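# Flip a clear plastic sheet across an open card holder

## Task

An open card holder rests on the table. On the pages of the half that carries the strap sits a clear plastic sheet, attached at the spine the way a page is. Turn that sheet over so it ends up on the opposite half, flat and fully spread. The card holder must still lie open and flat on the table afterwards. Raising any stack of pages steeply, on its own or together with the whole holder, counts as failure. Everything has to settle shortly after you stop, and nothing may be correct only because the robot is still holding it. Release the sheet and move the grippers out of the way at the end. Knocking or placing rigid objects off the table is a failure; cloth, paper and film are exempt from that rule.

## Robot and tools

Robot: two arms, left_arm and right_arm, each ending in a parallel gripper. The names are labels only and do not refer to the left or right side of any image. A gripper's fingers point along its own +z axis and close along its own y axis. Its reported position is the point between the finger pads, a little under 1 cm behind the tips.

Scene frame (used in the state line): the origin is at table-top height, midway between the arms and roughly 5-10 cm behind the table's near edge. +x points out over the table, +z points up, and left_arm sits on the +y side. The state line lists each gripper's end_effector_position in metres and end_effector_quat_wxyz. At long reach the printed position may not match the true one exactly. The bar under the bases and the plate behind it can stand up to about 3 cm above the table. Nothing warns you before an arm touches them, so keep clear.

Row format (shared by execute_actions and move): a single flat list of 14 numbers, each in [-1, 1], covering both arms even when only one moves. The order is left_arm dx, dy, dz, rx, ry, rz, opening, then right_arm dx, dy, dz, rx, ry, rz, opening. dx..rz are offsets in that gripper's own axes, not absolute poses. A value of 1.0 equals 0.6 m of translation or 180 degrees of rotation. rx, ry, rz together form one rotation vector. Opening is absolute, not an offset: +1 means fully open (0.087 m) and -1 means closed.

execute_actions(actions): a list of up to 15 actions. Each action is a table of up to 15 rows, and each row runs for one control step of 1/30 s. A short table repeats its last row until 15 steps have run. Every row is an offset from the gripper's measured pose at the start of that action, not from the previous row. For the first action in a call, the start is the last pose reported in this scene. An empty list just returns the current state and images. Each step, the command is clipped to within 70 mm and 16 degrees of the measured pose. When position and orientation conflict, position wins. Joint friction can leave the gripper up to about 31 mm short, so very small commands may do nothing. HELD tags in the step readings mark steps where an arm's command was held back.

move(target, speed, blocking): target is one 14-number row, offset from the pose in this scene's last result that showed one. Both grippers follow straight paths that finish together, lasting 0.5 to 10 s. The paths do not avoid obstacles or the other arm, and a gripper may lag, stray or overshoot speed, especially near full reach. speed is in m/s, 0.002-0.5, default 0.25, and turning is limited to twice that in rad/s. The opening is sent at the start of the move. With blocking=false the result comes back after 0.5 s; check it with wait(0), and do not send other motion until a result shows the move has ended. The move: line reports how it ended: done, off_target, moving, held or fault. If only one arm is named, the other finished normally. limits=paced means the pose was clipped; limits=held means a check blocked some steps, and the arm may then speed up. Each gripper's distance from its target is also given.

wait(seconds): 0-10 s. Lets the scene run with both arms holding their last commands; it returns early if a move finishes.

stop(): brakes a running move. The arm needs room to brake, more when fast. Fingers keep moving.

zoom_image(camera, region): camera is cam_high, cam_low, cam_left_wrist or cam_right_wrist. region is [x0, y0, x1, y1] in image pixels, origin at top left, at most 504x504. Each full image is 504x504.

finished_scene(scene): ends the given scene (1 or 2) and is irreversible. Call it only once the sheet lies flat on the other half, the holder is open and flat, and the grippers have let go and moved away.

Result lines: Hand target is the pose the controller is currently driving toward. grip_measured is the measured finger opening on the command scale; the last joint value gives it in metres, with up to about 1 mm of fixed error. To hold something, command about 0.02 below grip_measured; a smaller margin grips more lightly. Each pad is limited to about 20 N. A pose unreachable line means the clearance check altered or blocked that arm's command. FAULT or OVER-TEMPERATURE FAULT lines mean an arm has stopped. MOTOR HOT appears from 75 °C. At 90 °C that arm halts for 10 s, and at 100 °C it goes limp and drops, so avoid holding loads for long.

To keep an arm still, send the offset back to its wanted pose in a reply's first call, then zeros after that, with its intended opening. The robot keeps executing its last command while you think.

Avoid: lifting page stacks or the holder steeply, pulling the holder off flat, slamming or pressing hard, fast closes, arm-on-arm contact, and knocking rigid items off the table. Pinch the film gently near its free edge and swing it over the spine in an arc. Lay it down flat and release before leaving.

Each tool is called after "Request:" as name(argument=value, ...), one argument or row to a line, values as JSON.

## Session

Request:
execute_actions(
  actions=[],
)

Scene clock: 0.00 s.
left_arm: end_effector_position=(+0.3613, +0.3146, +0.3639) grip_measured=+0.985 end_effector_quat_wxyz=(+0.724, +0.000, +0.690, -0.001) | right_arm: end_effector_position=(+0.3865, -0.3241, +0.3366) grip_measured=+0.987 end_effector_quat_wxyz=(+0.700, -0.007, +0.714, -0.008)
Joint positions: left_arm=[0.011 1.032 1.041 0.007 0.011 0.01  0.087] | right_arm=[-0.002  1.042  1.061 -0.007  0.011  0.004  0.087]
Joint velocities: left_arm=[ 0.002  0.002  0.017  0.022 -0.022  0.007  0.001] | right_arm=[-0.012 -0.007  0.012 -0.066 -0.037  0.081 -0.   ]
Motor temperatures (°C, as the motors report them): left_arm=[20 21 22 23 25 22] | right_arm=[22 24 21 24 25 24]
Hand target (left_arm): +0.361, +0.315, +0.364; +0.724, +0.000, +0.690, -0.001
Hand target (right_arm): +0.386, -0.324, +0.337; +0.700, -0.007, +0.714, -0.008

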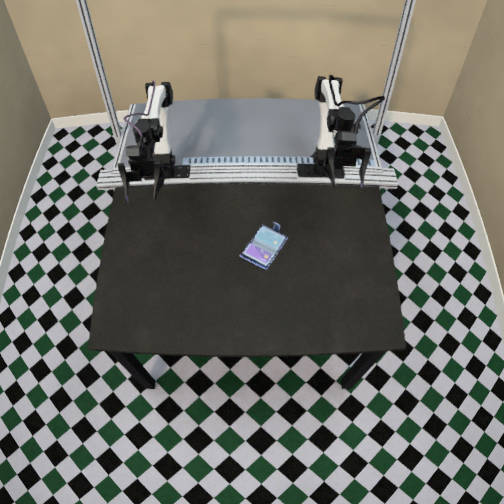

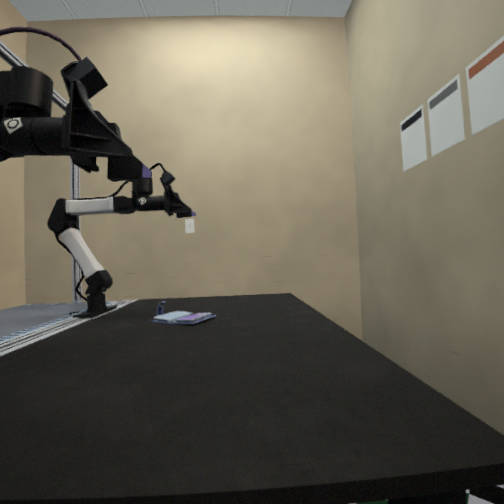

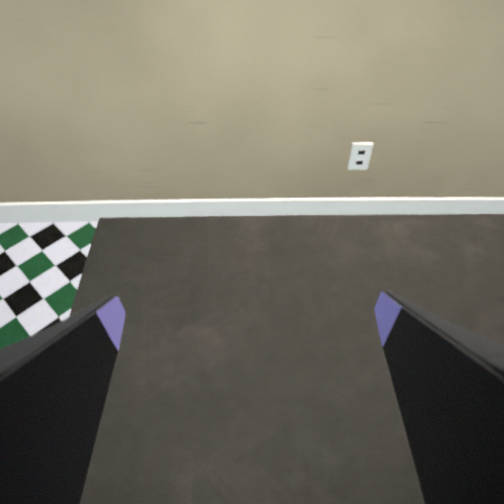

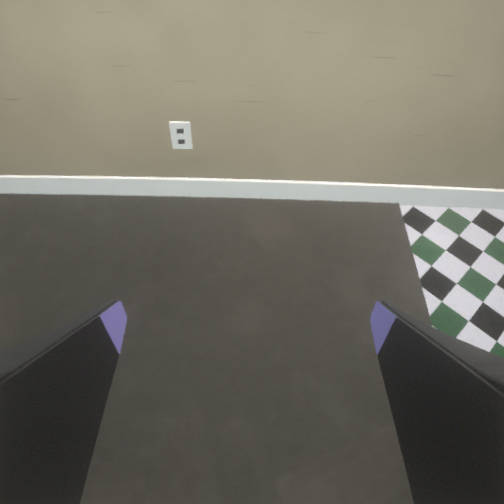

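Request:
zoom_image(
  camera="cam_high",
  region=[225,210,305,280],
)

Request:
zoom_image(
  camera="cam_low",
  region=[140,290,230,340],
)

Region (225, 210, 305, 280) of cam_high's 504x504 image, scaled by 6.300, with more detail than that image has; it fills the top 441 rows of this view, and the rest is white.

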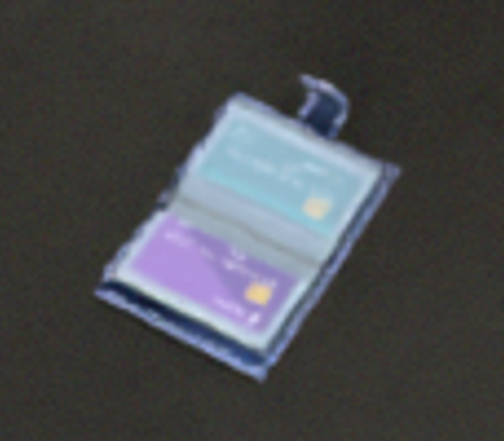

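Region (140, 290, 230, 340) of cam_low's 504x504 image, scaled by 5.600, with more detail than that image has.

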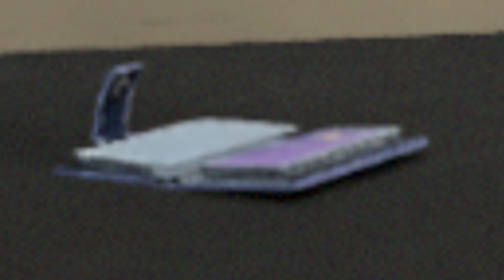

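Request:
move(
  target=[0,0,0,0,0,0,1,0.36,0.6,-0.15,-0.26,0.445,-0.26,0.6],
  speed=0.4,
)

Scene clock: 13.57 s.
left_arm: end_effector_position=(+0.3613, +0.3146, +0.3639) grip_measured=+0.985 end_effector_quat_wxyz=(+0.724, +0.000, +0.690, -0.001) | right_arm: end_effector_position=(+0.2939, +0.0287, +0.1116) grip_measured=+0.600 end_effector_quat_wxyz=(+0.099, -0.495, +0.863, +0.029)
Joint positions: left_arm=[0.011 1.032 1.041 0.007 0.011 0.01  0.087] | right_arm=[ 0.897  2.428  2.655 -1.552  0.031 -0.138  0.07 ]
Joint velocities: left_arm=[-0.002  0.007 -0.002  0.022 -0.007 -0.066 -0.001] | right_arm=[-0.007  0.012 -0.007 -0.095 -0.007  0.022 -0.001]
Motor temperatures (°C, as the motors report them): left_arm=[20 21 24 26 25 22] | right_arm=[22 25 23 27 25 24]
Hand target (left_arm): +0.361, +0.315, +0.364; +0.724, +0.000, +0.690, -0.001
Hand target (right_arm): +0.289, +0.030, +0.113; +0.093, -0.503, +0.859, +0.033
Off the commanded pose (left_arm): 0.000 m, 0 deg.
Off the commanded pose (right_arm): 0.005 m, 13 deg.
joint sent to its limit (right arm) — the command would take joint 4 (wrist pitch) past its lower limit, so that joint was sent only as far as its limit.
move: off_target (right_arm)

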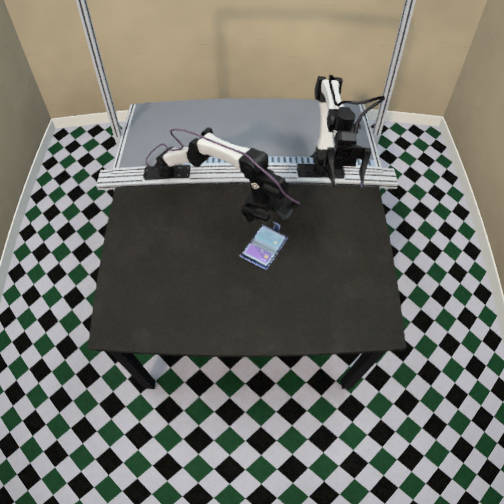

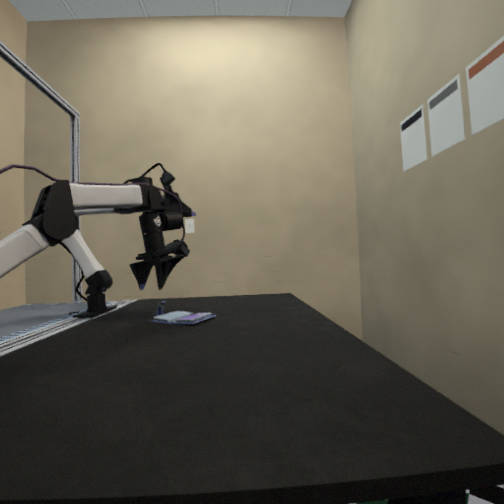

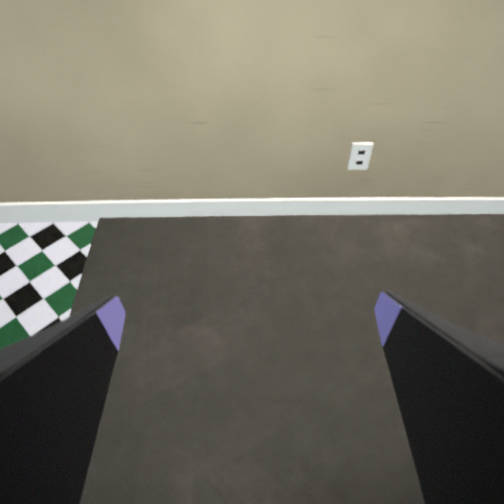

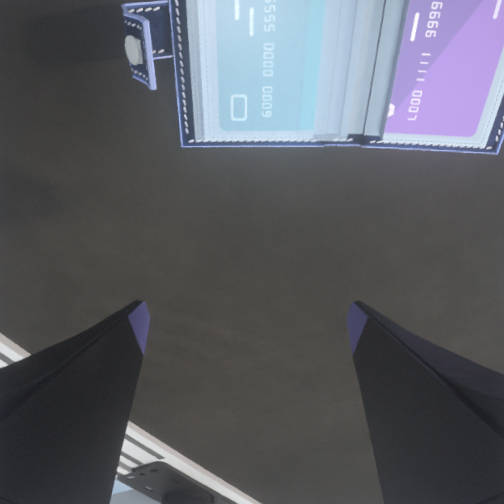

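Request:
move(
  target=[0,0,0,0,0,0,1,-0.092,-0.03,0.13,0,-0.12,0,0.3],
)

Scene clock: 18.90 s.
left_arm: end_effector_position=(+0.3613, +0.3146, +0.3639) grip_measured=+0.985 end_effector_quat_wxyz=(+0.724, +0.000, +0.690, -0.001) | right_arm: end_effector_position=(+0.3469, +0.0860, +0.0461) grip_measured=+0.300 end_effector_quat_wxyz=(+0.259, -0.479, +0.830, +0.120)
Joint positions: left_arm=[0.011 1.032 1.041 0.007 0.011 0.01  0.087] | right_arm=[ 0.863  2.237  1.965 -0.683 -0.038 -0.163  0.057]
Joint velocities: left_arm=[ 0.002 -0.017  0.007  0.037 -0.022 -0.095 -0.001] | right_arm=[ 0.002 -0.002 -0.022 -0.066 -0.022  0.081 -0.002]
Motor temperatures (°C, as the motors report them): left_arm=[20 21 25 27 25 22] | right_arm=[22 28 24 26 25 24]
Hand target (left_arm): +0.361, +0.315, +0.364; +0.724, +0.000, +0.690, -0.001
Hand target (right_arm): +0.347, +0.080, +0.047; +0.258, -0.479, +0.830, +0.122
Off the commanded pose (left_arm): 0.000 m, 0 deg.
Off the commanded pose (right_arm): 0.008 m, 0 deg.
move: done

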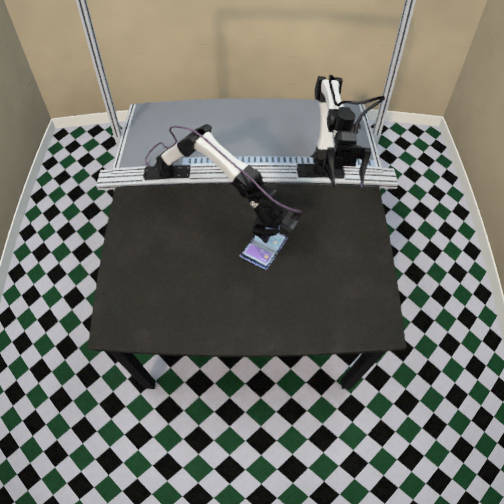

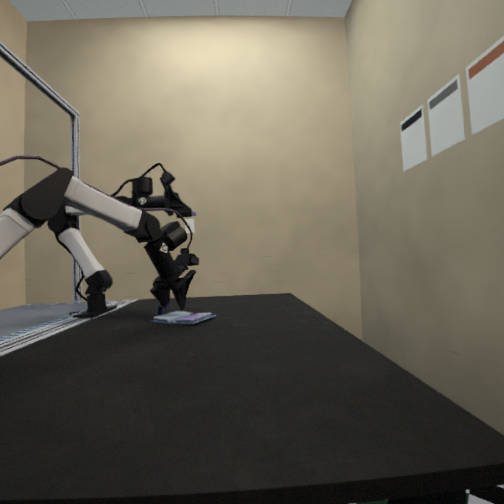

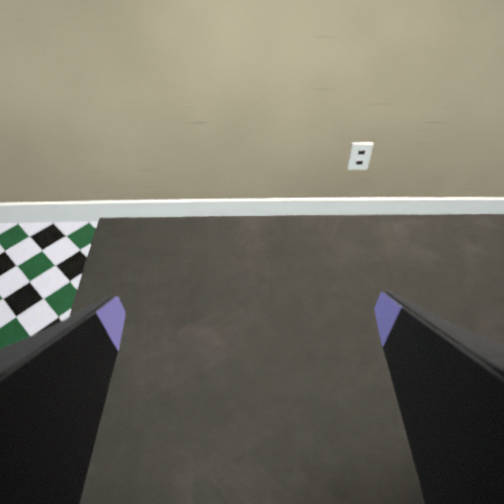

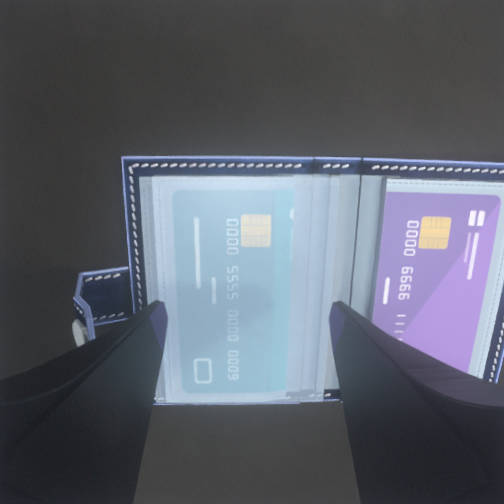

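Request:
move(
  target=[0,0,0,0,0,0,1,0.03,0.008,0.046,0,0,0,-0.25],
  speed=0.04,
)

Request:
execute_actions(
  actions=[
    [[0,0,0,0,0,0,1,0.005,0,0.008,0,0,0,-0.5]],
    [[0,0,0,0,0,0,1,0.005,0.005,0.008,0,0,0,-0.75]],
  ],
)

Request:
zoom_image(
  camera="cam_low",
  region=[140,280,230,340],
)

Scene clock: 22.97 s.
left_arm: end_effector_position=(+0.3613, +0.3146, +0.3639) grip_measured=+0.985 end_effector_quat_wxyz=(+0.724, +0.000, +0.690, -0.001) | right_arm: end_effector_position=(+0.3507, +0.0909, +0.0327) grip_measured=-0.250 end_effector_quat_wxyz=(+0.274, -0.476, +0.826, +0.126)
Joint positions: left_arm=[0.011 1.032 1.041 0.007 0.011 0.01  0.087] | right_arm=[ 0.863  2.237  1.897 -0.58  -0.039 -0.163  0.033]
Joint velocities: left_arm=[-0.017  0.002 -0.002  0.037 -0.037 -0.037 -0.   ] | right_arm=[-0.002  0.007 -0.012  0.081  0.022  0.095  0.   ]
Motor temperatures (°C, as the motors report them): left_arm=[20 21 25 28 25 22] | right_arm=[22 31 24 27 25 24]
Hand target (left_arm): +0.361, +0.315, +0.364; +0.724, +0.000, +0.690, -0.001
Hand target (right_arm): +0.344, +0.087, +0.013; +0.258, -0.479, +0.831, +0.120
Off the commanded pose (left_arm): 0.000 m, 0 deg.
Off the commanded pose (right_arm): 0.021 m, 2 deg.
move: off_target (right_arm)

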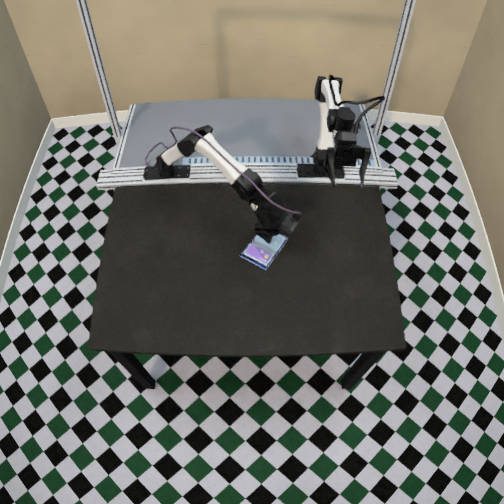

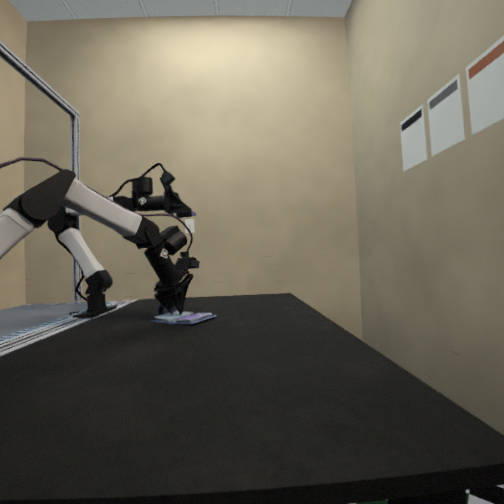

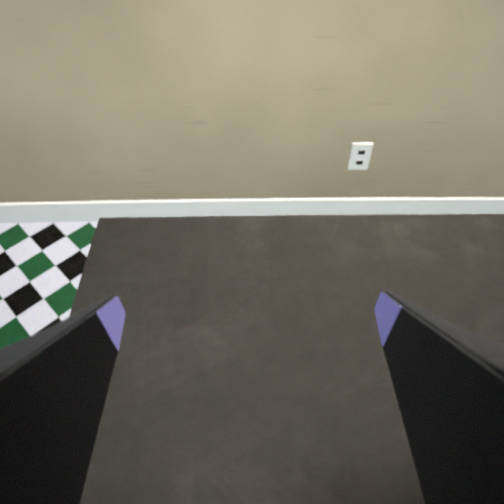

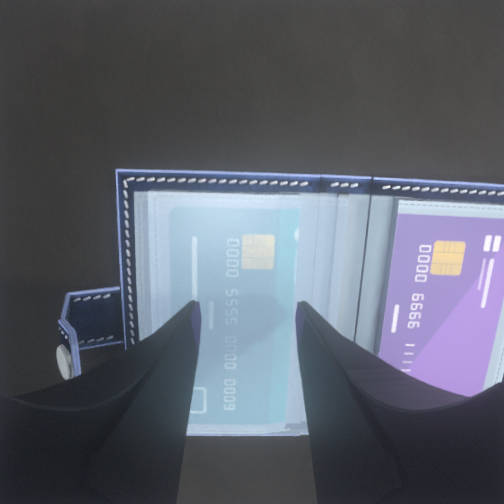

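Scene clock: 23.97 s.
left_arm: end_effector_position=(+0.3613, +0.3146, +0.3639) grip_measured=+0.985 end_effector_quat_wxyz=(+0.724, +0.000, +0.690, -0.001) | right_arm: end_effector_position=(+0.3539, +0.0948, +0.0352) grip_measured=-0.750 end_effector_quat_wxyz=(+0.284, -0.475, +0.823, +0.130)
Joint positions: left_arm=[0.011 1.032 1.041 0.007 0.011 0.01  0.087] | right_arm=[ 0.863  2.237  1.897 -0.557 -0.039 -0.163  0.011]
Joint velocities: left_arm=[ 0.002  0.012  0.002  0.037  0.037 -0.022  0.001] | right_arm=[-0.007  0.007  0.002 -0.007 -0.022  0.037 -0.001]
Motor temperatures (°C, as the motors report them): left_arm=[20 21 25 28 25 22] | right_arm=[22 31 24 27 25 24]
Hand target (left_arm): +0.361, +0.315, +0.364; +0.724, +0.000, +0.690, -0.001
Hand target (right_arm): +0.350, +0.094, +0.028; +0.279, -0.476, +0.824, +0.128
Off the commanded pose (left_arm): 0.000 m, 0 deg.
Off the commanded pose (right_arm): 0.008 m, 1 deg.
Step readings (end_effector_position; steps 1 to 15: 1st action; 16 to 30: 2nd action):
0: left_arm (+0.3613, +0.3146, +0.3639) | right_arm (+0.3507, +0.0909, +0.0327)
1: left_arm (+0.3613, +0.3146, +0.3639) | right_arm (+0.3509, +0.0912, +0.0328)
2: left_arm (+0.3613, +0.3146, +0.3639) | right_arm (+0.3513, +0.0917, +0.0331)
4: left_arm (+0.3613, +0.3146, +0.3639) | right_arm (+0.3516, +0.0921, +0.0334)
8: left_arm (+0.3613, +0.3146, +0.3639) | right_arm (+0.3520, +0.0924, +0.0336)
15: left_arm (+0.3613, +0.3146, +0.3639) | right_arm (+0.3522, +0.0927, +0.0338)
16: left_arm (+0.3613, +0.3146, +0.3639) | right_arm (+0.3524, +0.0929, +0.0339)
17: left_arm (+0.3613, +0.3146, +0.3639) | right_arm (+0.3526, +0.0932, +0.0342)
19: left_arm (+0.3613, +0.3146, +0.3639) | right_arm (+0.3531, +0.0938, +0.0345)
23: left_arm (+0.3613, +0.3146, +0.3639) | right_arm (+0.3536, +0.0944, +0.0349)
30: end_effector_position above

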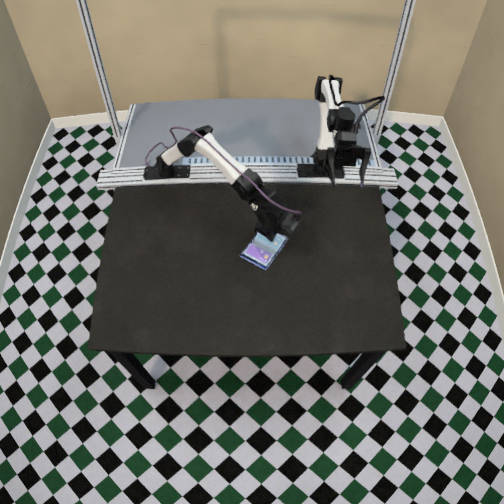

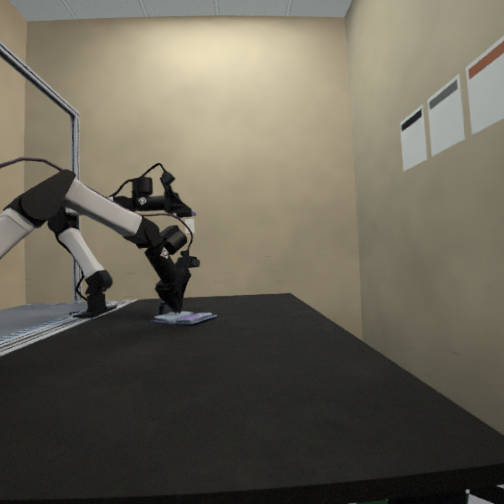

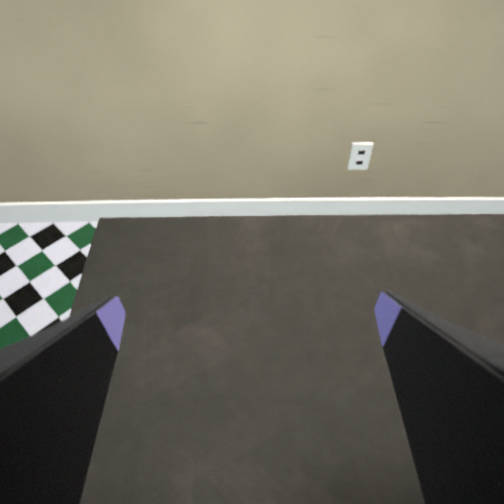

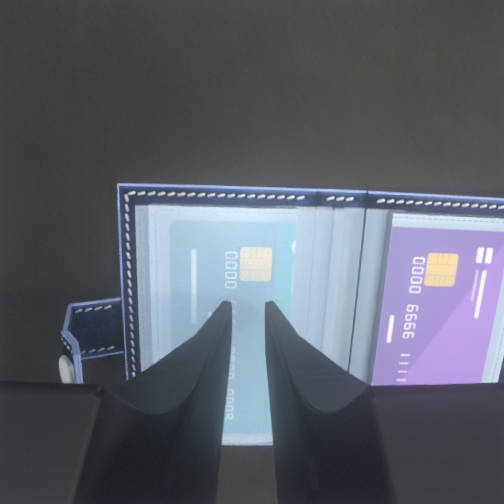

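Region (140, 280, 230, 340) of cam_low's 504x504 image, scaled by 5.600, with more detail than that image has.

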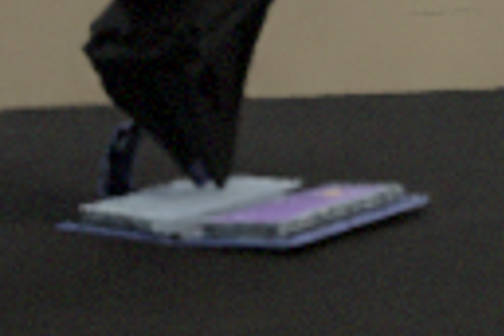

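Not in contact yet (friction).

Request:
execute_actions(
  actions=[
    [[0,0,0,0,0,0,1,0.04,0,0.035,0,0.02,0,0]],
    [[0,0,0,0,0,0,1,0.03,0,0.035,0,0.01,0,0]],
    [[0,0,0,0,0,0,1,0.025,0,0.035,0,0.01,0,0]],
    [[0,0,0,0,0,0,1,0.025,-0.02,0.035,0,0.01,0,-0.3]],
    [[0,0,0,0,0,0,1,0.025,-0.02,0.035,0,0.01,0,-0.6]],
  ],
)

Request:
zoom_image(
  camera="cam_low",
  region=[140,280,230,340],
)

Scene clock: 29.13 s.
left_arm: end_effector_position=(+0.3613, +0.3146, +0.3639) grip_measured=+0.985 end_effector_quat_wxyz=(+0.724, +0.000, +0.690, -0.001) | right_arm: end_effector_position=(+0.3640, +0.1067, +0.0317) grip_measured=-0.599 end_effector_quat_wxyz=(+0.302, -0.474, +0.812, +0.155)
Joint positions: left_arm=[0.011 1.032 1.041 0.007 0.011 0.01  0.087] | right_arm=[ 0.85   2.261  1.897 -0.48  -0.083 -0.169  0.018]
Joint velocities: left_arm=[-0.002  0.007 -0.012 -0.022  0.037 -0.051  0.   ] | right_arm=[-0.007 -0.007 -0.012  0.022  0.066 -0.066 -0.   ]
Motor temperatures (°C, as the motors report them): left_arm=[20 21 26 28 25 22] | right_arm=[22 33 24 27 25 24]
Hand target (left_arm): +0.361, +0.315, +0.364; +0.724, +0.000, +0.690, -0.001
Hand target (right_arm): +0.374, +0.097, +0.007; +0.288, -0.475, +0.820, +0.137
Off the commanded pose (left_arm): 0.000 m, 0 deg.
Off the commanded pose (right_arm): 0.029 m, 3 deg.
Step readings (end_effector_position; steps 1 to 15: 1st action; 16 to 30: 2nd action; 31 to 45: 3rd action; 46 to 60: 4th action; 61 to 75: 5th action):
0: left_arm (+0.3613, +0.3146, +0.3639) | right_arm (+0.3540, +0.0948, +0.0352)
1: left_arm (+0.3613, +0.3146, +0.3639) | right_arm (+0.3539, +0.0948, +0.0342)
2: left_arm (+0.3613, +0.3146, +0.3639) | right_arm (+0.3542, +0.0950, +0.0328)
4: left_arm (+0.3613, +0.3146, +0.3639) | right_arm (+0.3560, +0.0944, +0.0322)
8: left_arm (+0.3613, +0.3146, +0.3639) | right_arm (+0.3568, +0.0947, +0.0326)
15: left_arm (+0.3613, +0.3146, +0.3639) | right_arm (+0.3568, +0.0948, +0.0326)
16: left_arm (+0.3613, +0.3146, +0.3639) | right_arm (+0.3573, +0.0953, +0.0330)
17: left_arm (+0.3613, +0.3146, +0.3639) | right_arm (+0.3581, +0.0962, +0.0336)
19: left_arm (+0.3613, +0.3146, +0.3639) | right_arm (+0.3589, +0.0972, +0.0341)
23: left_arm (+0.3613, +0.3146, +0.3639) | right_arm (+0.3600, +0.0986, +0.0337)
30: left_arm (+0.3613, +0.3146, +0.3639) | right_arm (+0.3604, +0.0990, +0.0340)
31: left_arm (+0.3613, +0.3146, +0.3639) | right_arm (+0.3606, +0.0992, +0.0334)
32: left_arm (+0.3613, +0.3146, +0.3639) | right_arm (+0.3609, +0.0997, +0.0329)
34: left_arm (+0.3613, +0.3146, +0.3639) | right_arm (+0.3615, +0.1004, +0.0334)
38: left_arm (+0.3613, +0.3146, +0.3639) | right_arm (+0.3620, +0.1009, +0.0330)
45: left_arm (+0.3613, +0.3146, +0.3639) | right_arm (+0.3622, +0.1011, +0.0332)
46: left_arm (+0.3613, +0.3146, +0.3639) | right_arm (+0.3622, +0.1016, +0.0328)
47: left_arm (+0.3613, +0.3146, +0.3639) | right_arm (+0.3622, +0.1028, +0.0322)
49: left_arm (+0.3613, +0.3146, +0.3639) | right_arm (+0.3624, +0.1035, +0.0323)
53: left_arm (+0.3613, +0.3146, +0.3639) | right_arm (+0.3631, +0.1037, +0.0321)
60: left_arm (+0.3613, +0.3146, +0.3639) | right_arm (+0.3632, +0.1037, +0.0322)
61: left_arm (+0.3613, +0.3146, +0.3639) | right_arm (+0.3630, +0.1045, +0.0323)
62: left_arm (+0.3613, +0.3146, +0.3639) | right_arm (+0.3631, +0.1057, +0.0316)
64: left_arm (+0.3613, +0.3146, +0.3639) | right_arm (+0.3634, +0.1064, +0.0319)
68: left_arm (+0.3613, +0.3146, +0.3639) | right_arm (+0.3641, +0.1066, +0.0317)
75: end_effector_position above

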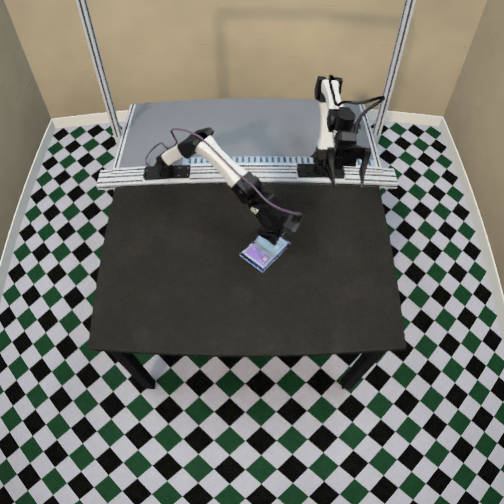

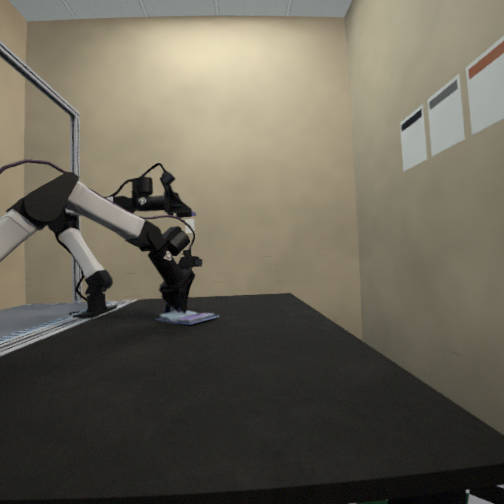

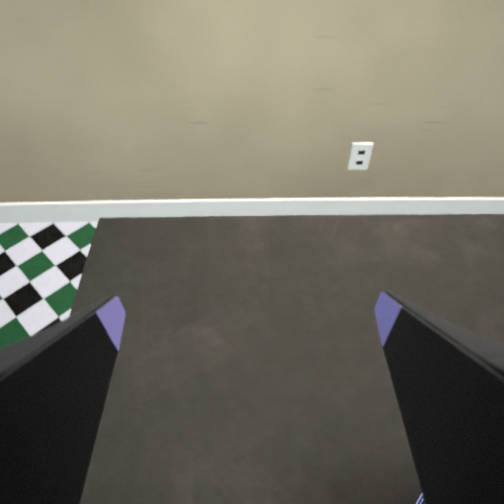

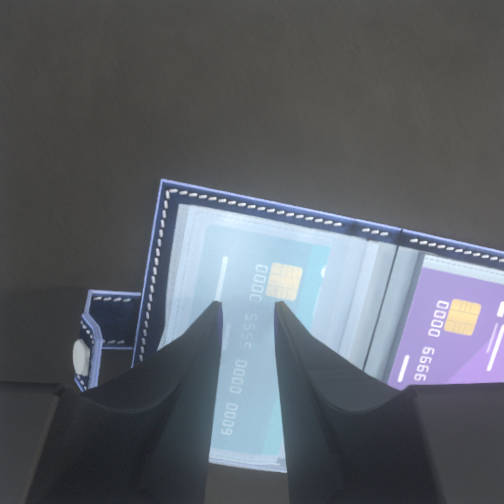

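Region (140, 280, 230, 340) of cam_low's 504x504 image, scaled by 5.600, with more detail than that image has.

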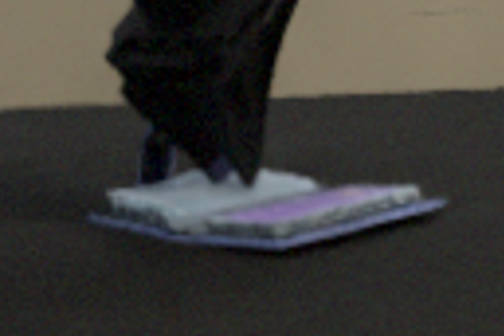

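Request:
move(
  target=[0,0,0,0,0,0,1,0.015,-0.01,-0.06,0,0.09,0.07,-0.6],
)

Request:
move(
  target=[0,0,0,0,0,0,1,0,0,0,0,0,0,0.2],
)

Scene clock: 33.03 s.
left_arm: end_effector_position=(+0.3613, +0.3146, +0.3639) grip_measured=+0.985 end_effector_quat_wxyz=(+0.724, +0.000, +0.690, -0.001) | right_arm: end_effector_position=(+0.3504, +0.0824, +0.0578) grip_measured=-0.600 end_effector_quat_wxyz=(+0.176, -0.409, +0.887, +0.124)
Joint positions: left_arm=[0.011 1.032 1.041 0.007 0.011 0.01  0.087] | right_arm=[ 0.829  2.461  2.457 -1.102 -0.08  -0.008  0.018]
Joint velocities: left_arm=[-0.002 -0.007  0.002 -0.022 -0.022  0.037  0.001] | right_arm=[ 0.017 -0.002  0.012 -0.051 -0.037 -0.007 -0.001]
Motor temperatures (°C, as the motors report them): left_arm=[20 21 26 28 25 22] | right_arm=[22 33 25 27 25 24]
Hand target (left_arm): +0.361, +0.315, +0.364; +0.724, +0.000, +0.690, -0.001
Hand target (right_arm): +0.353, +0.077, +0.054; +0.168, -0.400, +0.893, +0.118
Off the commanded pose (left_arm): 0.000 m, 0 deg.
Off the commanded pose (right_arm): 0.007 m, 2 deg.
move: done

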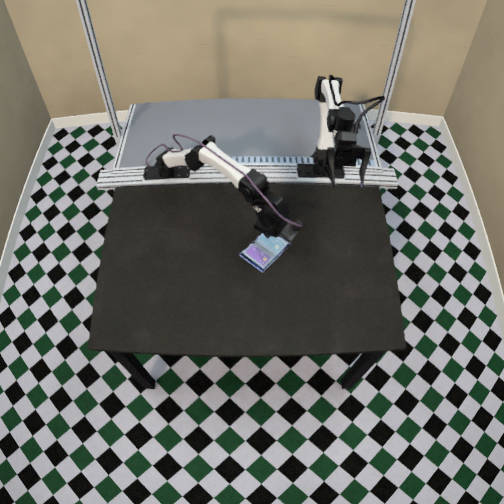

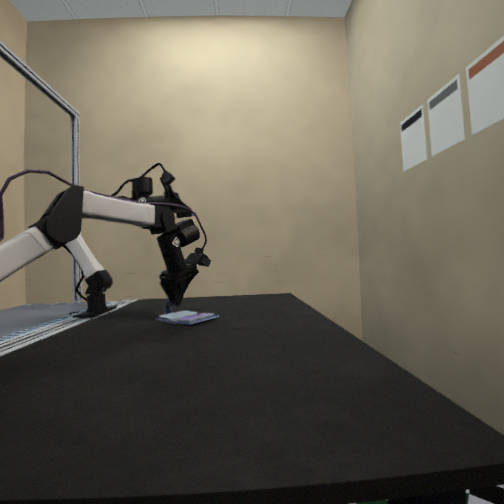

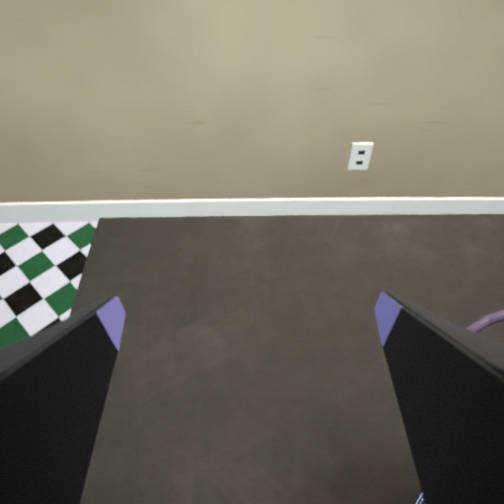

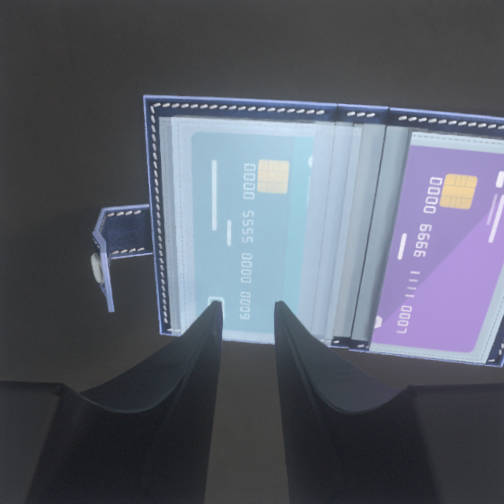

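Scene clock: 33.53 s.
left_arm: end_effector_position=(+0.3613, +0.3146, +0.3639) grip_measured=+0.985 end_effector_quat_wxyz=(+0.724, +0.000, +0.690, -0.001) | right_arm: end_effector_position=(+0.3504, +0.0824, +0.0578) grip_measured=+0.200 end_effector_quat_wxyz=(+0.176, -0.409, +0.887, +0.124)
Joint positions: left_arm=[0.011 1.032 1.041 0.007 0.011 0.01  0.087] | right_arm=[ 0.829  2.461  2.457 -1.102 -0.08  -0.008  0.052]
Joint velocities: left_arm=[ 0.007  0.007  0.002 -0.022 -0.066  0.007  0.   ] | right_arm=[ 0.007 -0.007 -0.002 -0.007 -0.066 -0.007 -0.001]
Motor temperatures (°C, as the motors report them): left_arm=[20 21 26 28 25 22] | right_arm=[22 34 25 27 25 24]
Hand target (left_arm): +0.361, +0.315, +0.364; +0.724, +0.000, +0.690, -0.001
Hand target (right_arm): +0.350, +0.082, +0.058; +0.176, -0.409, +0.887, +0.124
Off the commanded pose (left_arm): 0.000 m, 0 deg.
Off the commanded pose (right_arm): 0.000 m, 0 deg.
move: done

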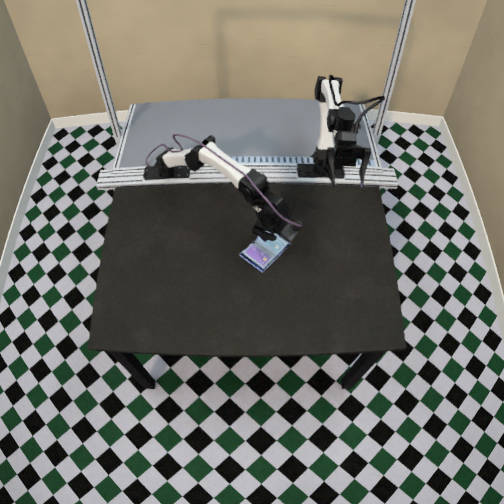

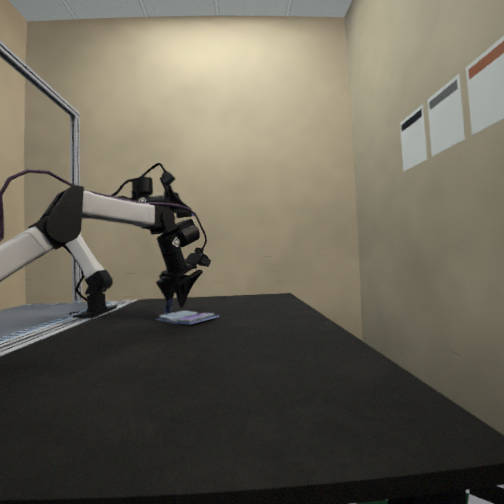

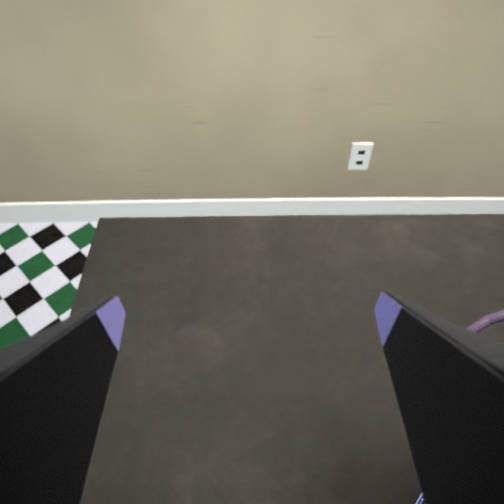

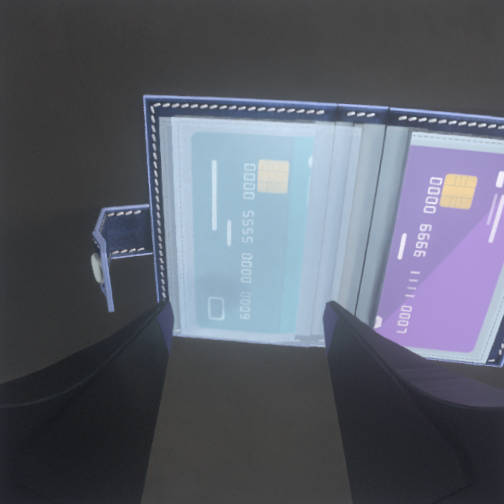

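Request:
move(
  target=[0,0,0,0,0,0,1,0.02,-0.03,0.07,0.03,0,0.02,0.2],
  speed=0.05,
)

Request:
execute_actions(
  actions=[
    [[0,0,0,0,0,0,1,0.015,0,0.03,0.02,0.02,0,0.1],[0,0,0,0,0,0,1,0.015,0,0.03,0.02,0.02,0,0.05],[0,0,0,0,0,0,1,0.015,0,0.03,0.02,0.02,0,0],[0,0,0,0,0,0,1,0.015,0,0.03,0.02,0.02,0,-0.05],[0,0,0,0,0,0,1,0.015,0,0.03,0.02,0.02,0,-0.1],[0,0,0,0,0,0,1,0.015,0,0.03,0.02,0.02,0,-0.2],[0,0,0,0,0,0,1,0.015,0,0.03,0.02,0.02,0,-0.3]],
  ],
)

Request:
zoom_image(
  camera="cam_low",
  region=[140,280,230,340],
)

Scene clock: 39.27 s.
left_arm: end_effector_position=(+0.3613, +0.3146, +0.3639) grip_measured=+0.985 end_effector_quat_wxyz=(+0.724, +0.000, +0.690, -0.001) | right_arm: end_effector_position=(+0.3682, +0.0836, +0.0319) grip_measured=+0.200 end_effector_quat_wxyz=(+0.206, -0.376, +0.898, +0.099)
Joint positions: left_arm=[0.011 1.032 1.041 0.007 0.011 0.01  0.087] | right_arm=[ 0.829  2.461  2.346 -0.955  0.005  0.044  0.052]
Joint velocities: left_arm=[ 0.002 -0.017 -0.007 -0.007 -0.022 -0.007  0.   ] | right_arm=[-0.022  0.012  0.002 -0.11   0.007  0.081  0.001]
Motor temperatures (°C, as the motors report them): left_arm=[20 21 26 29 25 22] | right_arm=[22 37 25 27 25 24]
Hand target (left_arm): +0.361, +0.315, +0.364; +0.724, +0.000, +0.690, -0.001
Hand target (right_arm): +0.365, +0.078, +0.014; +0.191, -0.372, +0.904, +0.088
Off the commanded pose (left_arm): 0.000 m, 0 deg.
Off the commanded pose (right_arm): 0.019 m, 2 deg.
move: off_target (right_arm)

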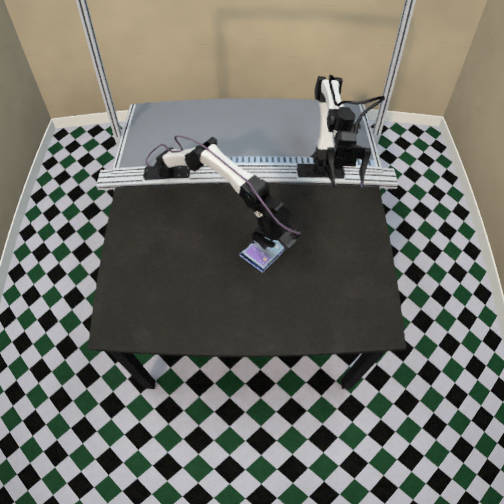

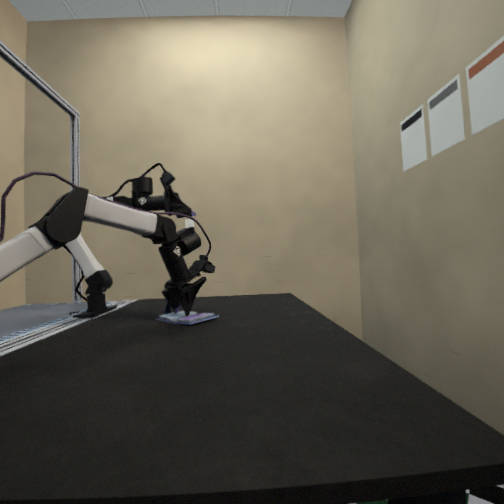

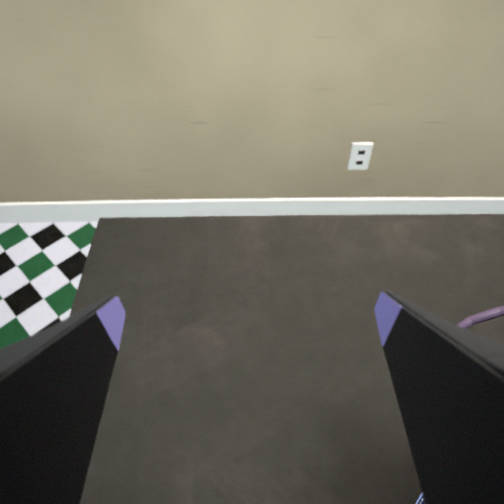

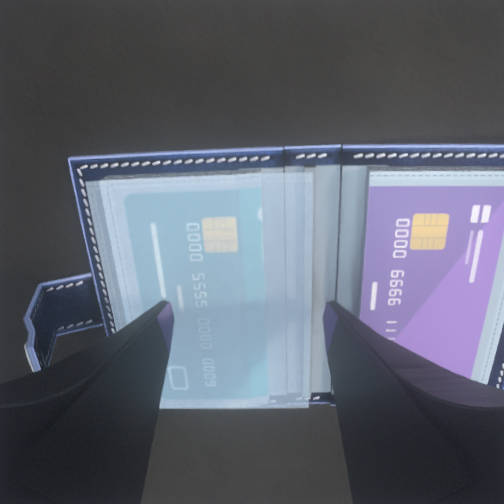

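Scene clock: 39.77 s.
left_arm: end_effector_position=(+0.3613, +0.3146, +0.3639) grip_measured=+0.985 end_effector_quat_wxyz=(+0.724, +0.000, +0.690, -0.001) | right_arm: end_effector_position=(+0.3703, +0.0901, +0.0311) grip_measured=-0.299 end_effector_quat_wxyz=(+0.209, -0.372, +0.900, +0.085)
Joint positions: left_arm=[0.011 1.032 1.041 0.007 0.011 0.01  0.087] | right_arm=[ 0.844  2.524  2.461 -1.015  0.042  0.06   0.031]
Joint velocities: left_arm=[-0.012 -0.017 -0.002  0.007 -0.051 -0.051  0.   ] | right_arm=[ 0.007  0.002  0.022 -0.022 -0.007  0.022  0.001]
Motor temperatures (°C, as the motors report them): left_arm=[20 21 26 29 25 22] | right_arm=[22 37 25 27 25 24]
Hand target (left_arm): +0.361, +0.315, +0.364; +0.724, +0.000, +0.690, -0.001
Hand target (right_arm): +0.367, +0.084, +0.012; +0.191, -0.373, +0.906, +0.060
Off the commanded pose (left_arm): 0.000 m, 0 deg.
Off the commanded pose (right_arm): 0.021 m, 4 deg.
Step readings (end_effector_position):
0: left_arm (+0.3613, +0.3146, +0.3639) | right_arm (+0.3682, +0.0836, +0.0319)
1: left_arm (+0.3613, +0.3146, +0.3639) | right_arm (+0.3691, +0.0830, +0.0310)
2: left_arm (+0.3613, +0.3146, +0.3639) | right_arm (+0.3709, +0.0842, +0.0304)
4: left_arm (+0.3613, +0.3146, +0.3639) | right_arm (+0.3714, +0.0864, +0.0311)
8: left_arm (+0.3613, +0.3146, +0.3639) | right_arm (+0.3706, +0.0901, +0.0310)
15: end_effector_position above

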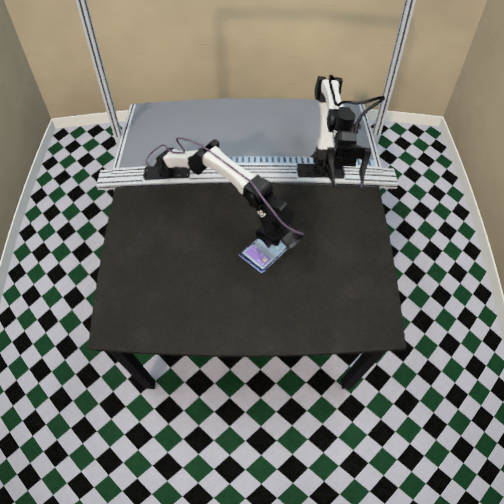

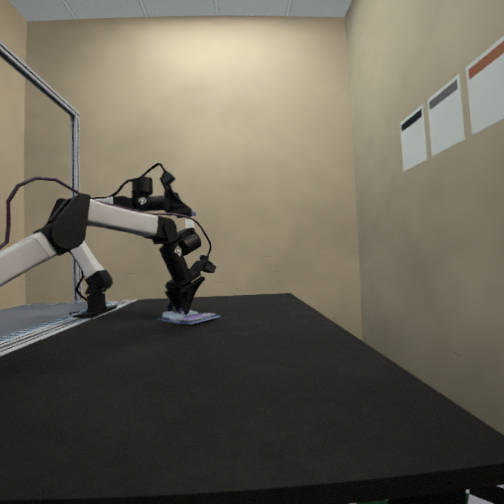

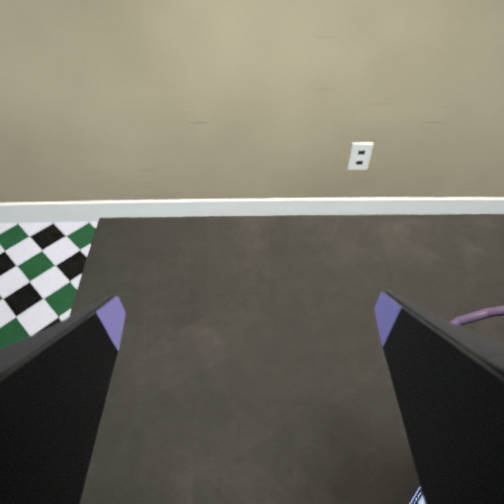

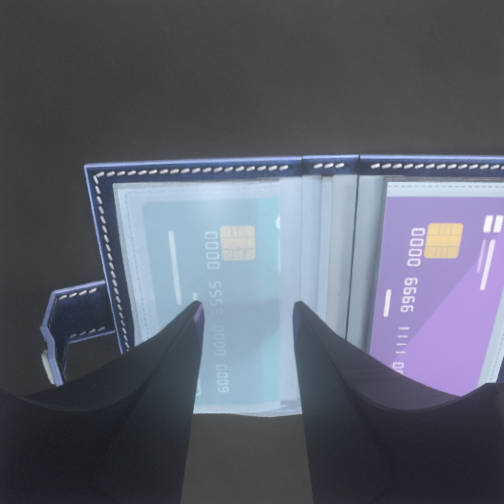

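Region (140, 280, 230, 340) of cam_low's 504x504 image, scaled by 5.600, with more detail than that image has.

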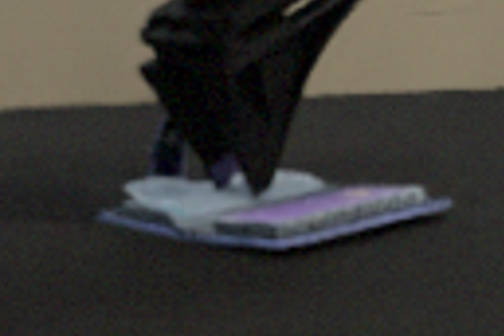

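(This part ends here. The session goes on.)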